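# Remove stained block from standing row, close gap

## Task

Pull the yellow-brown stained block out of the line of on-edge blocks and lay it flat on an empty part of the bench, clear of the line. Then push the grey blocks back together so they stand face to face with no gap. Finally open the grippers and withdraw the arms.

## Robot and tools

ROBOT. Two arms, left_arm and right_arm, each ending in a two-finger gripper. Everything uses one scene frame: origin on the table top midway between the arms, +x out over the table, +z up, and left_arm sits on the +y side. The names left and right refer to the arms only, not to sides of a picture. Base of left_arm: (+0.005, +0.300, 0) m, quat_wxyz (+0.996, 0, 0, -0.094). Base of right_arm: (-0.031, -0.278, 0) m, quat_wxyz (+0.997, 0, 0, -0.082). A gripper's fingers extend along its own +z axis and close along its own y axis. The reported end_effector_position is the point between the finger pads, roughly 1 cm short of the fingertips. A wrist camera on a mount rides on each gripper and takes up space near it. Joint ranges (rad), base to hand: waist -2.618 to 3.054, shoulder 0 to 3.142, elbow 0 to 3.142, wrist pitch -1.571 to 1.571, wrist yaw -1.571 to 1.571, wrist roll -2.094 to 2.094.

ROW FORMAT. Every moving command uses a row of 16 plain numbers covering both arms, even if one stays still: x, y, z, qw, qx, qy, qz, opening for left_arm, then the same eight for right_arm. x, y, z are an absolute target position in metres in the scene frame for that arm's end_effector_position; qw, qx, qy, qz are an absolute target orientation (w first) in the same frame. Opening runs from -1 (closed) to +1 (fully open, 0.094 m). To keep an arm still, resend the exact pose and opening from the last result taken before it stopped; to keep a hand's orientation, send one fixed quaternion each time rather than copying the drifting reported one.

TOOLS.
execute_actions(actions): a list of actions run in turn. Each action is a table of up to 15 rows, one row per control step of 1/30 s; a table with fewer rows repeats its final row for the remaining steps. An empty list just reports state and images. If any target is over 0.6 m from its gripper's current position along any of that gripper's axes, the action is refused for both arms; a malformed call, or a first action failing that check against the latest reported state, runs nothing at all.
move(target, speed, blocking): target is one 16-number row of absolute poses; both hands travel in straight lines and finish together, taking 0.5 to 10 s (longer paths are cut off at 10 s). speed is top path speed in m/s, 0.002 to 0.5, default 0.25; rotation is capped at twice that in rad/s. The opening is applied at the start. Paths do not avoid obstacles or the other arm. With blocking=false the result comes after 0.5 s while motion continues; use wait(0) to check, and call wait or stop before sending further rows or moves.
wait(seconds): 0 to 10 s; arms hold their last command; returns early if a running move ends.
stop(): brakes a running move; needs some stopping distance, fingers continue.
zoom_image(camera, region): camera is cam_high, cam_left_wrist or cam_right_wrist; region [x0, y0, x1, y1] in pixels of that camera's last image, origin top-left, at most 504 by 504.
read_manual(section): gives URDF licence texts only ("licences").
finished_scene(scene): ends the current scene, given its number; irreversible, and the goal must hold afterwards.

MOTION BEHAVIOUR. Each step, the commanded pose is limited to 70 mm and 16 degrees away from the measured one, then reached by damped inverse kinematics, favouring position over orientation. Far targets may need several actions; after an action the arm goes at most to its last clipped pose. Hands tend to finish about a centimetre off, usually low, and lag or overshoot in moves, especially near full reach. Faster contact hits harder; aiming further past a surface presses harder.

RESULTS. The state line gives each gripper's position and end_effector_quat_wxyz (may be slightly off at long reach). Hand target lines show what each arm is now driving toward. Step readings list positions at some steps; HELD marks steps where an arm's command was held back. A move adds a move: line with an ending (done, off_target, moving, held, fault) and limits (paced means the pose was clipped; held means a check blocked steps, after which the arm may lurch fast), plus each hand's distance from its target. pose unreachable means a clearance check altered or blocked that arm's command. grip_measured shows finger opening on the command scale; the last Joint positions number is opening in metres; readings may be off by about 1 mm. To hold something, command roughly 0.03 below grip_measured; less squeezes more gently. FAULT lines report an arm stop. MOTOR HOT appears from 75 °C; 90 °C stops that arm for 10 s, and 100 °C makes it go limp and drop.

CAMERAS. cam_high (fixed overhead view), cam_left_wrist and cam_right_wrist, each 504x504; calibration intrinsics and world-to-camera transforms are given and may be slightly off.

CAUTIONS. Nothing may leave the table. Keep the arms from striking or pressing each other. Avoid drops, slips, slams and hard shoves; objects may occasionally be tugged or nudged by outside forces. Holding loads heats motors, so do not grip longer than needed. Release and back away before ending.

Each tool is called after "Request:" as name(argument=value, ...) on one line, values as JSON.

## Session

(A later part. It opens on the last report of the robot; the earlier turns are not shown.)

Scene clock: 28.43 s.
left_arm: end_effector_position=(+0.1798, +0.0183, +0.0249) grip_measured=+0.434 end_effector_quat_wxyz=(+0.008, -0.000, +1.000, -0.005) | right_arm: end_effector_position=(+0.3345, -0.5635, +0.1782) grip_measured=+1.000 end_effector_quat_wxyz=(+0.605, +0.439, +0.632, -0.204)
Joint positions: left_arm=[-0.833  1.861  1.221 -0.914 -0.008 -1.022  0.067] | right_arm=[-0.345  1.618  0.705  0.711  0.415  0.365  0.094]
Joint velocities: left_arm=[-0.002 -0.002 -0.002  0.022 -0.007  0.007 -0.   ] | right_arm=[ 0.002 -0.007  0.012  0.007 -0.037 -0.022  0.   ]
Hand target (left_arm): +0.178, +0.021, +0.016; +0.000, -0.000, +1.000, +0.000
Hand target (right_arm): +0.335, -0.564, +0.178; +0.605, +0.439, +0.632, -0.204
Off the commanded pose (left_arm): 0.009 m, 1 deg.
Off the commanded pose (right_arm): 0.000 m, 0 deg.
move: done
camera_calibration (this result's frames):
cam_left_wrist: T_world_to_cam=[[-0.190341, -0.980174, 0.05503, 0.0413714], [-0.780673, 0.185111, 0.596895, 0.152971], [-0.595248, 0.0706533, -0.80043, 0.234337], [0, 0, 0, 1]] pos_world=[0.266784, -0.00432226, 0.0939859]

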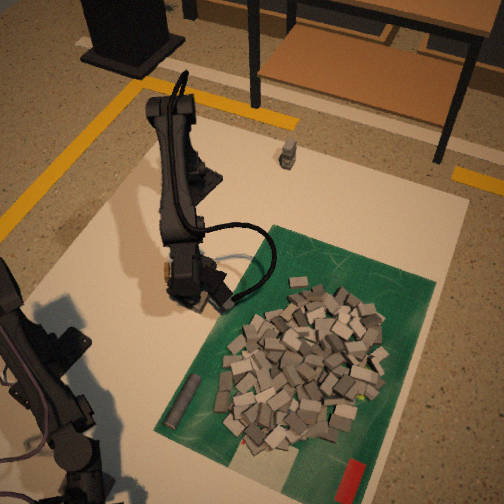

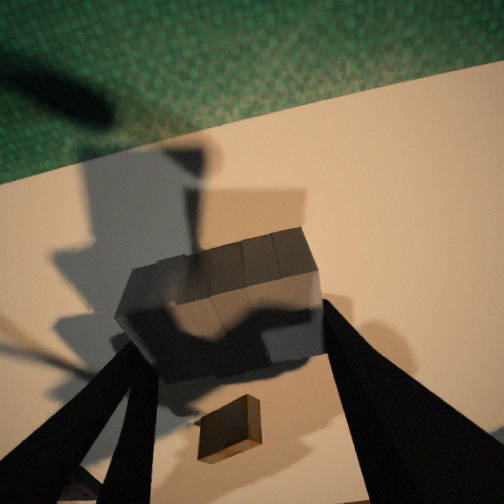

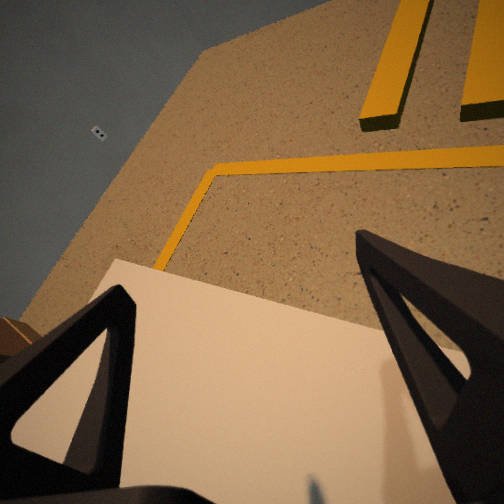

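Closed. Release, lift, then tip the yellow.

Request:
move(target=[0.178,0.019,0.022,0,0,1,0,0.8, 0.3345,-0.5635,0.1782,0.605,0.439,0.632,-0.204,1], speed=0.04)

Request:
move(target=[0.16,0.04,0.07,0,0,1,0,0.8, 0.3345,-0.5635,0.1782,0.605,0.439,0.632,-0.204,1], speed=0.1)

Request:
move(target=[0.11,0.075,0.025,0,0,1,0,-1, 0.3345,-0.5635,0.1782,0.605,0.439,0.632,-0.204,1], speed=0.1)

Request:
move(target=[0.045,0.01,0.025,0,0,1,0,-1, 0.3345,-0.5635,0.1782,0.605,0.439,0.632,-0.204,1], speed=0.05)

Request:
move(target=[0.12,0.06,0.14,0,0,1,0,-1, 0.3345,-0.5635,0.1782,0.605,0.439,0.632,-0.204,1], speed=0.15)

Scene clock: 30.00 s.
left_arm: end_effector_position=(+0.1798, +0.0183, +0.0249) grip_measured=+0.798 end_effector_quat_wxyz=(+0.007, -0.000, +1.000, -0.005) | right_arm: end_effector_position=(+0.3345, -0.5635, +0.1782) grip_measured=+1.000 end_effector_quat_wxyz=(+0.605, +0.439, +0.632, -0.204)
Joint positions: left_arm=[-0.833  1.861  1.221 -0.914 -0.007 -1.022  0.084] | right_arm=[-0.345  1.618  0.705  0.711  0.415  0.365  0.094]
Joint velocities: left_arm=[-0.012 -0.007 -0.002 -0.022 -0.066  0.037  0.001] | right_arm=[-0.007  0.012  0.012 -0.022  0.037  0.022  0.   ]
Hand target (left_arm): +0.178, +0.019, +0.022; +0.000, -0.000, +1.000, -0.000
Hand target (right_arm): +0.335, -0.564, +0.178; +0.605, +0.439, +0.632, -0.204
Off the commanded pose (left_arm): 0.003 m, 1 deg.
Off the commanded pose (right_arm): 0.000 m, 0 deg.
move: done
camera_calibration (this result's frames):
cam_left_wrist: T_world_to_cam=[[-0.190329, -0.980162, 0.0552871, 0.0413168], [-0.780477, 0.185235, 0.597112, 0.15289], [-0.595508, 0.0704976, -0.80025, 0.23435], [0, 0, 0, 1]] pos_world=[0.266749, -0.00434456, 0.0939616]

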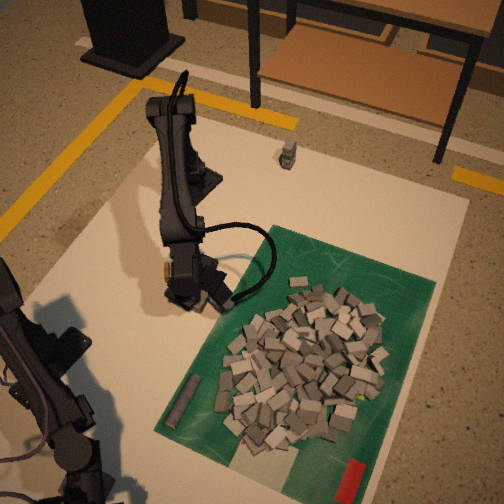

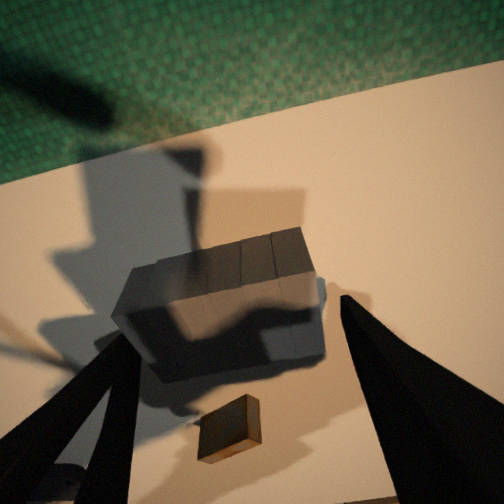

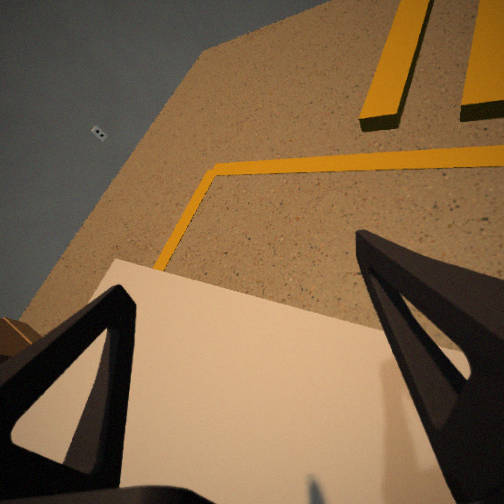

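Scene clock: 31.03 s.
left_arm: end_effector_position=(+0.1622, +0.0419, +0.0623) grip_measured=+0.798 end_effector_quat_wxyz=(-0.001, -0.000, +1.000, +0.008) | right_arm: end_effector_position=(+0.3345, -0.5635, +0.1782) grip_measured=+1.000 end_effector_quat_wxyz=(+0.605, +0.439, +0.632, -0.204)
Joint positions: left_arm=[-0.842  1.736  1.221 -1.07  -0.007 -1.03   0.084] | right_arm=[-0.345  1.618  0.705  0.711  0.415  0.365  0.094]
Joint velocities: left_arm=[ 0.007 -0.002 -0.007 -0.081 -0.007  0.007  0.   ] | right_arm=[-0.027 -0.002  0.012 -0.095  0.037 -0.081  0.   ]
Hand target (left_arm): +0.160, +0.039, +0.070; -0.000, +0.000, +1.000, -0.000
Hand target (right_arm): +0.335, -0.564, +0.178; +0.605, +0.439, +0.632, -0.204
Off the commanded pose (left_arm): 0.008 m, 1 deg.
Off the commanded pose (right_arm): 0.000 m, 0 deg.
move: done
camera_calibration (this result's frames):
cam_left_wrist: T_world_to_cam=[[-0.190371, -0.981147, 0.0332961, 0.0605184], [-0.77069, 0.170373, 0.614012, 0.110441], [-0.608109, 0.0912293, -0.788594, 0.25264], [0, 0, 0, 1]] pos_world=[0.250269, 0.0175131, 0.129404]

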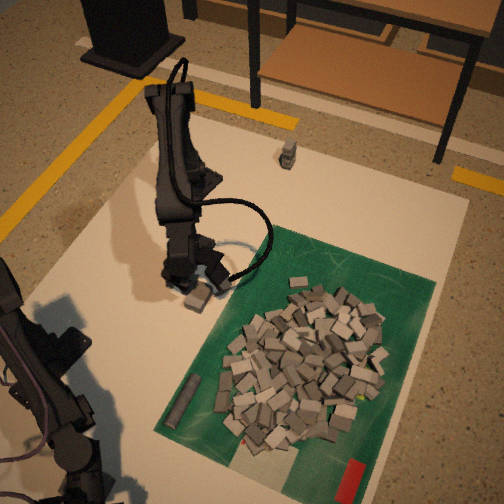

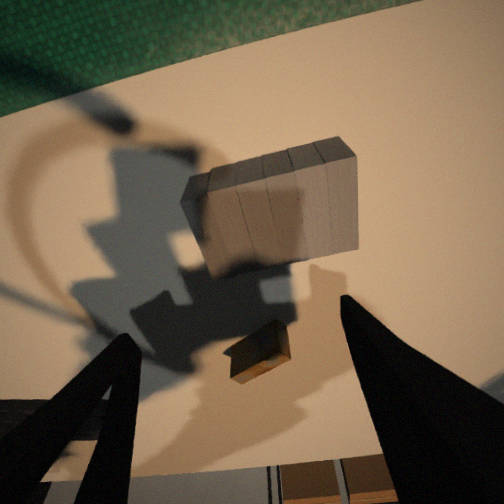

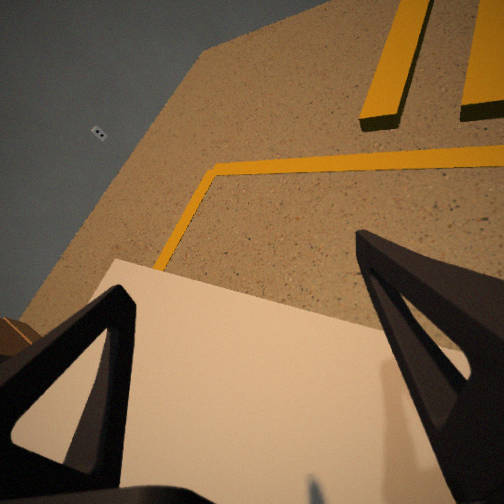

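Scene clock: 32.30 s.
left_arm: end_effector_position=(+0.1123, +0.0745, +0.0239) grip_measured=-0.986 end_effector_quat_wxyz=(-0.001, +0.001, +1.000, +0.008) | right_arm: end_effector_position=(+0.3345, -0.5635, +0.1782) grip_measured=+1.000 end_effector_quat_wxyz=(+0.605, +0.439, +0.632, -0.204)
Joint positions: left_arm=[-0.944  1.598  0.906 -0.894 -0.004 -1.131  0.001] | right_arm=[-0.345  1.618  0.705  0.711  0.415  0.365  0.094]
Joint velocities: left_arm=[-0.007 -0.002  0.012  0.051 -0.051 -0.066 -0.001] | right_arm=[-0.002  0.002  0.002 -0.051  0.022  0.051  0.   ]
Hand target (left_arm): +0.109, +0.075, +0.025; -0.000, +0.000, +1.000, +0.001
Hand target (right_arm): +0.335, -0.564, +0.178; +0.605, +0.439, +0.632, -0.204
Off the commanded pose (left_arm): 0.003 m, 1 deg.
Off the commanded pose (right_arm): 0.000 m, 0 deg.
move: done
camera_calibration (this result's frames):
cam_left_wrist: T_world_to_cam=[[-0.191786, -0.980882, 0.033003, 0.0843331], [-0.769398, 0.171143, 0.615416, 0.0897612], [-0.609299, 0.092636, -0.787511, 0.188944], [0, 0, 0, 1]] pos_world=[0.200359, 0.0498558, 0.0907719]

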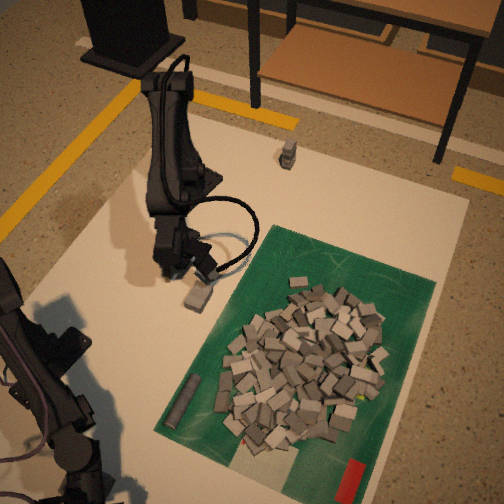

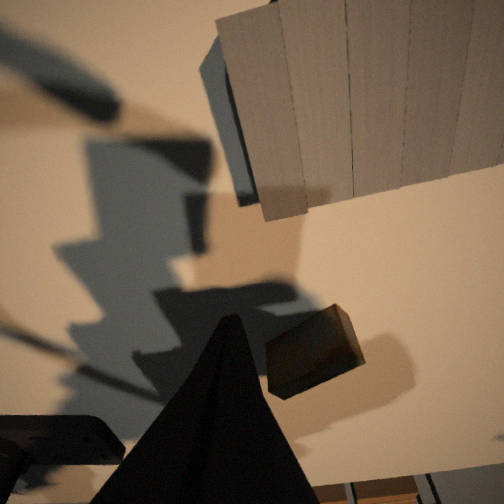

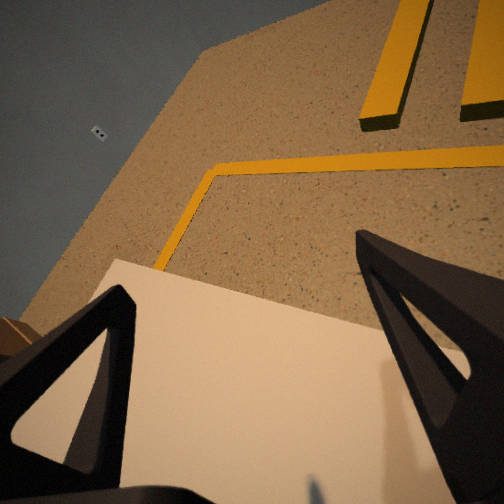

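Scene clock: 34.47 s.
left_arm: end_effector_position=(+0.0481, +0.0150, +0.0239) grip_measured=-0.986 end_effector_quat_wxyz=(+0.002, +0.002, +1.000, +0.001) | right_arm: end_effector_position=(+0.3345, -0.5635, +0.1782) grip_measured=+1.000 end_effector_quat_wxyz=(+0.605, +0.439, +0.632, -0.204)
Joint positions: left_arm=[-1.236  1.726  1.047 -0.894 -0.003 -1.421  0.001] | right_arm=[-0.345  1.618  0.705  0.711  0.415  0.365  0.094]
Joint velocities: left_arm=[ 0.002 -0.022 -0.002  0.022  0.022  0.022 -0.001] | right_arm=[ 0.012 -0.007 -0.002  0.022  0.037 -0.066  0.   ]
Hand target (left_arm): +0.047, +0.010, +0.025; -0.000, -0.000, +1.000, +0.002
Hand target (right_arm): +0.335, -0.564, +0.178; +0.605, +0.439, +0.632, -0.204
Off the commanded pose (left_arm): 0.006 m, 0 deg.
Off the commanded pose (right_arm): 0.000 m, 0 deg.
move: done
camera_calibration (this result's frames):
cam_left_wrist: T_world_to_cam=[[-0.194631, -0.979853, 0.0447989, 0.0135481], [-0.77251, 0.18127, 0.60858, 0.0507625], [-0.60444, 0.0838411, -0.792227, 0.155417], [0, 0, 0, 1]] pos_world=[0.135792, -0.00895696, 0.0916259]

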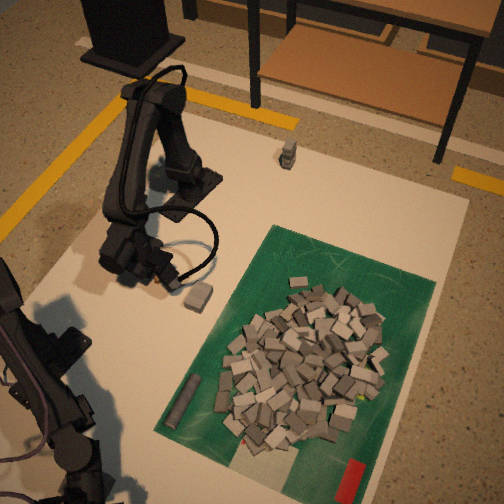

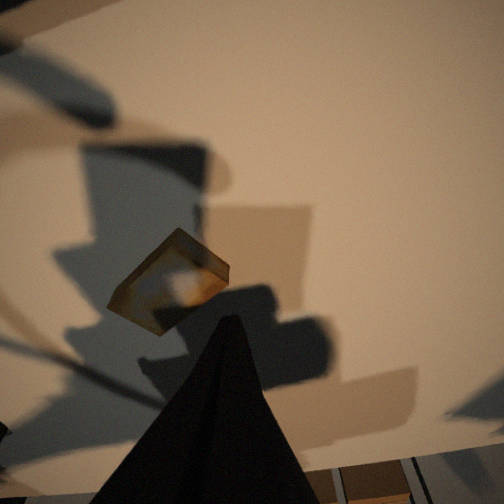

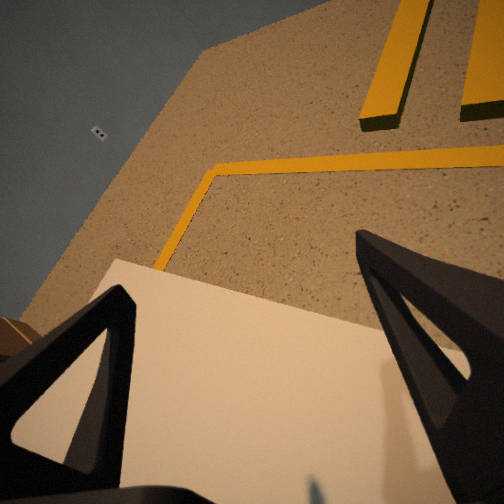

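Scene clock: 36.07 s.
left_arm: end_effector_position=(+0.1176, +0.0607, +0.1303) grip_measured=-0.986 end_effector_quat_wxyz=(-0.003, -0.001, +1.000, +0.009) | right_arm: end_effector_position=(+0.3345, -0.5635, +0.1782) grip_measured=+1.000 end_effector_quat_wxyz=(+0.605, +0.439, +0.632, -0.204)
Joint positions: left_arm=[-0.946  1.562  1.306 -1.334 -0.002 -1.137  0.001] | right_arm=[-0.345  1.618  0.705  0.711  0.415  0.365  0.094]
Joint velocities: left_arm=[-0.012  0.007  0.002  0.037  0.037 -0.007  0.001] | right_arm=[-0.017 -0.002  0.017 -0.007 -0.022 -0.007  0.   ]
Hand target (left_arm): +0.119, +0.059, +0.140; +0.000, -0.000, +1.000, -0.002
Hand target (right_arm): +0.335, -0.564, +0.178; +0.605, +0.439, +0.632, -0.204
Off the commanded pose (left_arm): 0.010 m, 1 deg.
Off the commanded pose (right_arm): 0.000 m, 0 deg.
move: done
camera_calibration (this result's frames):
cam_left_wrist: T_world_to_cam=[[-0.188282, -0.981626, 0.0309961, 0.0682763], [-0.767982, 0.166829, 0.618362, 0.0304779], [-0.612171, 0.0926219, -0.785282, 0.277366], [0, 0, 0, 1]] pos_world=[0.206057, 0.036247, 0.196848]

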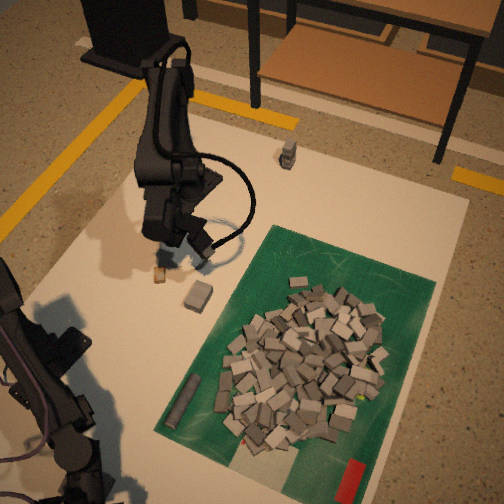

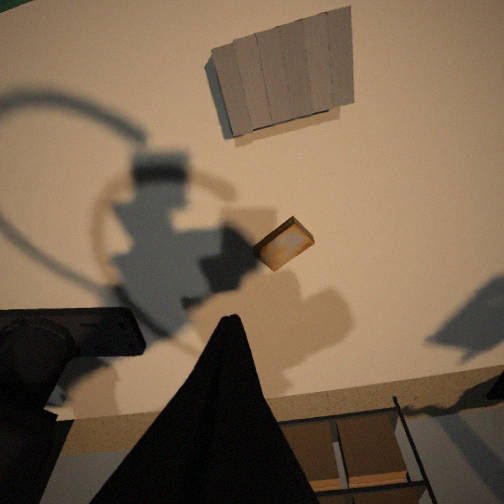

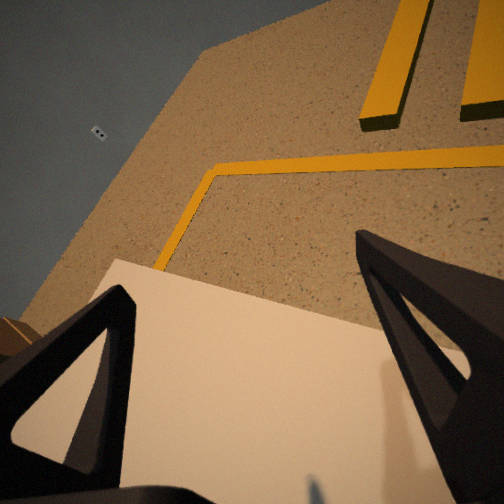

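Request:
move(target=[0.12,0.035,0.016,0,0,1,0,-1, 0.3345,-0.5635,0.1782,0.605,0.439,0.632,-0.204,1], speed=0.12)

Request:
move(target=[0.03,0.035,0.016,0,0,1,0,-1, 0.3345,-0.5635,0.1782,0.605,0.439,0.632,-0.204,1], speed=0.06)

Request:
move(target=[0.12,0.12,0.15,0,0,1,0,-1, 0.3345,-0.5635,0.1782,0.605,0.439,0.632,-0.204,1], speed=0.2)

Scene clock: 38.17 s.
left_arm: end_effector_position=(+0.1239, +0.0334, +0.0227) grip_measured=-0.986 end_effector_quat_wxyz=(+0.004, -0.000, +1.000, -0.007) | right_arm: end_effector_position=(+0.3345, -0.5635, +0.1782) grip_measured=+1.000 end_effector_quat_wxyz=(+0.605, +0.439, +0.632, -0.204)
Joint positions: left_arm=[-0.967  1.725  1.041 -0.871 -0.002 -1.155  0.001] | right_arm=[-0.345  1.618  0.705  0.711  0.415  0.365  0.094]
Joint velocities: left_arm=[-0.002 -0.012 -0.012 -0.037  0.007  0.007 -0.001] | right_arm=[ 0.012 -0.002  0.012 -0.022 -0.037 -0.007  0.   ]
Hand target (left_arm): +0.120, +0.036, +0.017; -0.000, +0.000, +1.000, +0.000
Hand target (right_arm): +0.335, -0.564, +0.178; +0.605, +0.439, +0.632, -0.204
Off the commanded pose (left_arm): 0.008 m, 1 deg.
Off the commanded pose (right_arm): 0.000 m, 0 deg.
move: done
camera_calibration (this result's frames):
cam_left_wrist: T_world_to_cam=[[-0.190444, -0.979868, 0.0599225, 0.0454989], [-0.776681, 0.187723, 0.601271, 0.107103], [-0.600414, 0.0679677, -0.796796, 0.198866], [0, 0, 0, 1]] pos_world=[0.211252, 0.0109608, 0.0913309]

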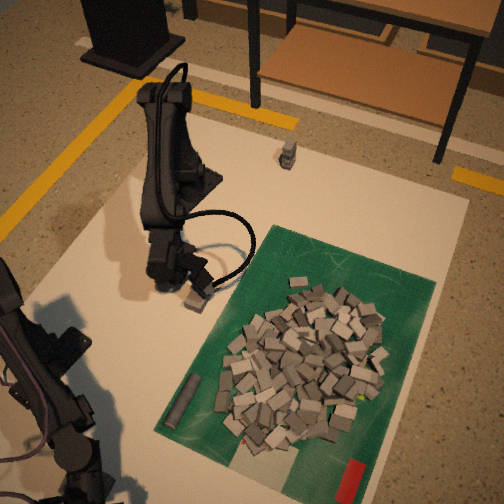

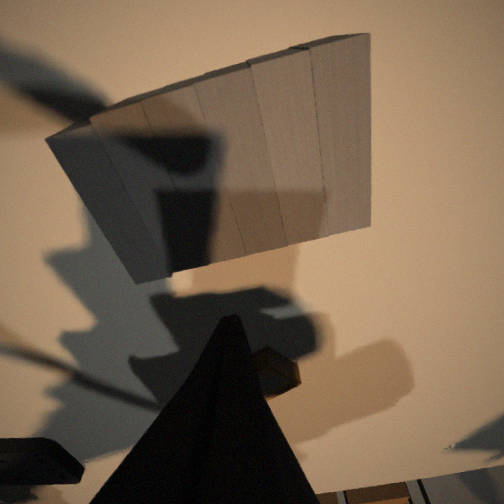

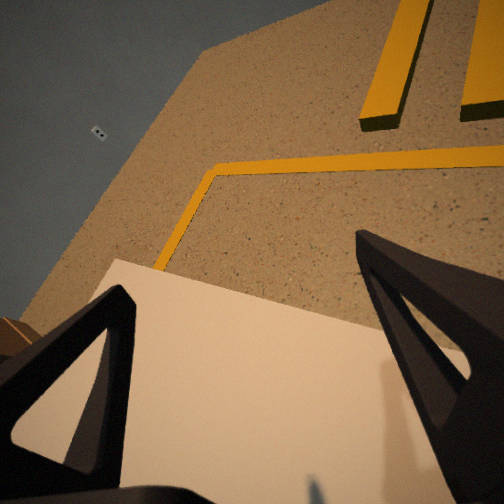

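Scene clock: 40.13 s.
left_arm: end_effector_position=(+0.0339, +0.0281, +0.0161) grip_measured=-0.986 end_effector_quat_wxyz=(+0.002, +0.001, +1.000, -0.000) | right_arm: end_effector_position=(+0.3345, -0.5635, +0.1782) grip_measured=+1.000 end_effector_quat_wxyz=(+0.605, +0.439, +0.632, -0.204)
Joint positions: left_arm=[-1.281  1.684  0.964 -0.85  -0.003 -1.467  0.001] | right_arm=[-0.345  1.618  0.705  0.711  0.415  0.365  0.094]
Joint velocities: left_arm=[-0.007 -0.012  0.012 -0.007 -0.007 -0.066 -0.   ] | right_arm=[-0.017  0.007  0.002  0.051  0.022  0.037  0.   ]
Hand target (left_arm): +0.031, +0.035, +0.016; -0.000, -0.000, +1.000, +0.002
Hand target (right_arm): +0.335, -0.564, +0.178; +0.605, +0.439, +0.632, -0.204
Off the commanded pose (left_arm): 0.008 m, 0 deg.
Off the commanded pose (right_arm): 0.000 m, 0 deg.
move: done
camera_calibration (this result's frames):
cam_left_wrist: T_world_to_cam=[[-0.192018, -0.980202, 0.0483114, 0.0238248], [-0.773047, 0.181397, 0.607859, 0.0421807], [-0.604588, 0.0793731, -0.792574, 0.139656], [0, 0, 0, 1]] pos_world=[0.121617, 0.00461677, 0.0838966]

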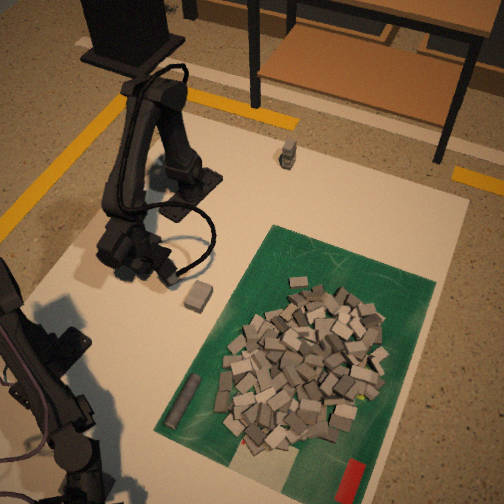

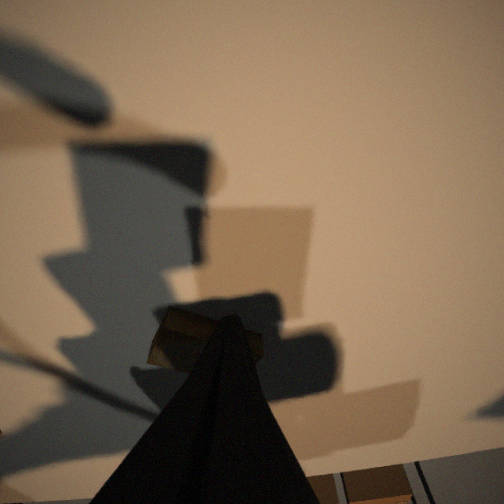

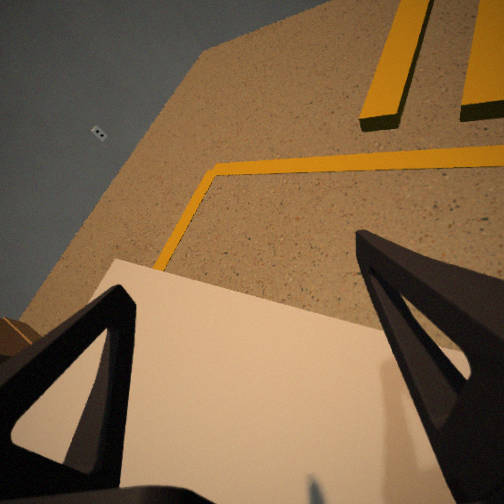

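Scene clock: 41.70 s.
left_arm: end_effector_position=(+0.1166, +0.1195, +0.1407) grip_measured=-0.986 end_effector_quat_wxyz=(-0.005, -0.000, +1.000, +0.008) | right_arm: end_effector_position=(+0.3345, -0.5635, +0.1782) grip_measured=+1.000 end_effector_quat_wxyz=(+0.605, +0.439, +0.632, -0.204)
Joint positions: left_arm=[-0.832  1.362  1.17  -1.397 -0.    -1.021  0.001] | right_arm=[-0.345  1.618  0.705  0.711  0.415  0.365  0.094]
Joint velocities: left_arm=[ 0.012 -0.007  0.007 -0.066 -0.022  0.007 -0.001] | right_arm=[ 0.012  0.007  0.002  0.022 -0.007  0.066  0.   ]
Hand target (left_arm): +0.118, +0.119, +0.149; +0.001, +0.000, +1.000, -0.003
Hand target (right_arm): +0.335, -0.564, +0.178; +0.605, +0.439, +0.632, -0.204
Off the commanded pose (left_arm): 0.010 m, 1 deg.
Off the commanded pose (right_arm): 0.000 m, 0 deg.
move: done
camera_calibration (this result's frames):
cam_left_wrist: T_world_to_cam=[[-0.189604, -0.981251, 0.0345954, 0.125072], [-0.765597, 0.169811, 0.620504, 0.0124412], [-0.614745, 0.0911639, -0.78344, 0.279661], [0, 0, 0, 1]] pos_world=[0.205159, 0.095119, 0.207051]

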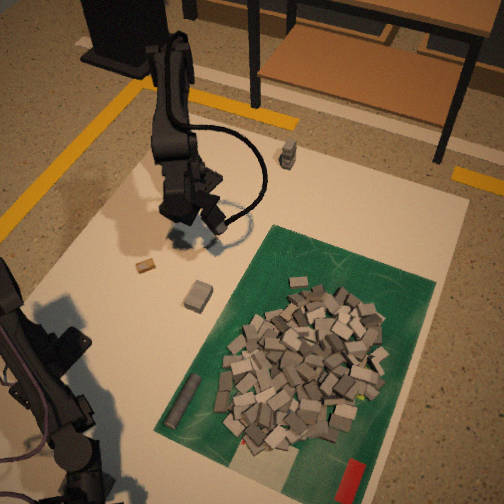

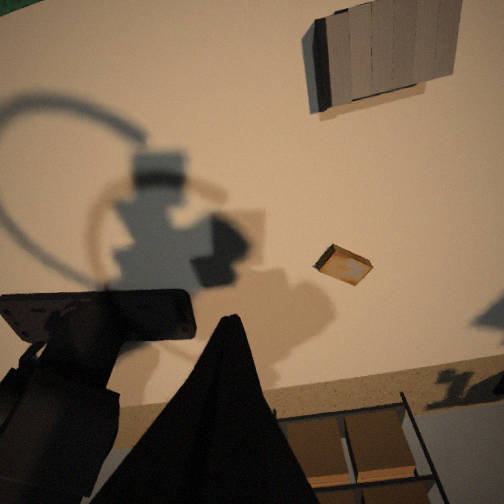

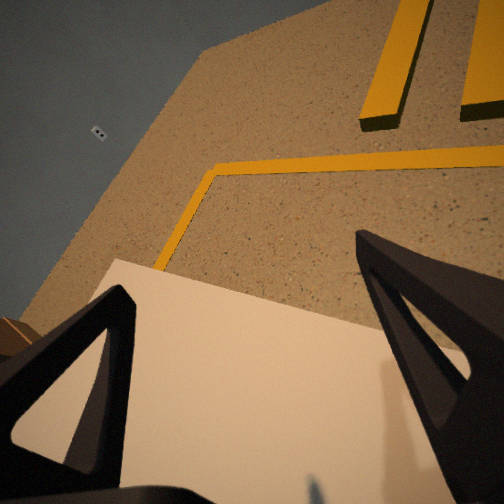

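Request:
finished_scene(scene=1)

The scene is finished: the task was done.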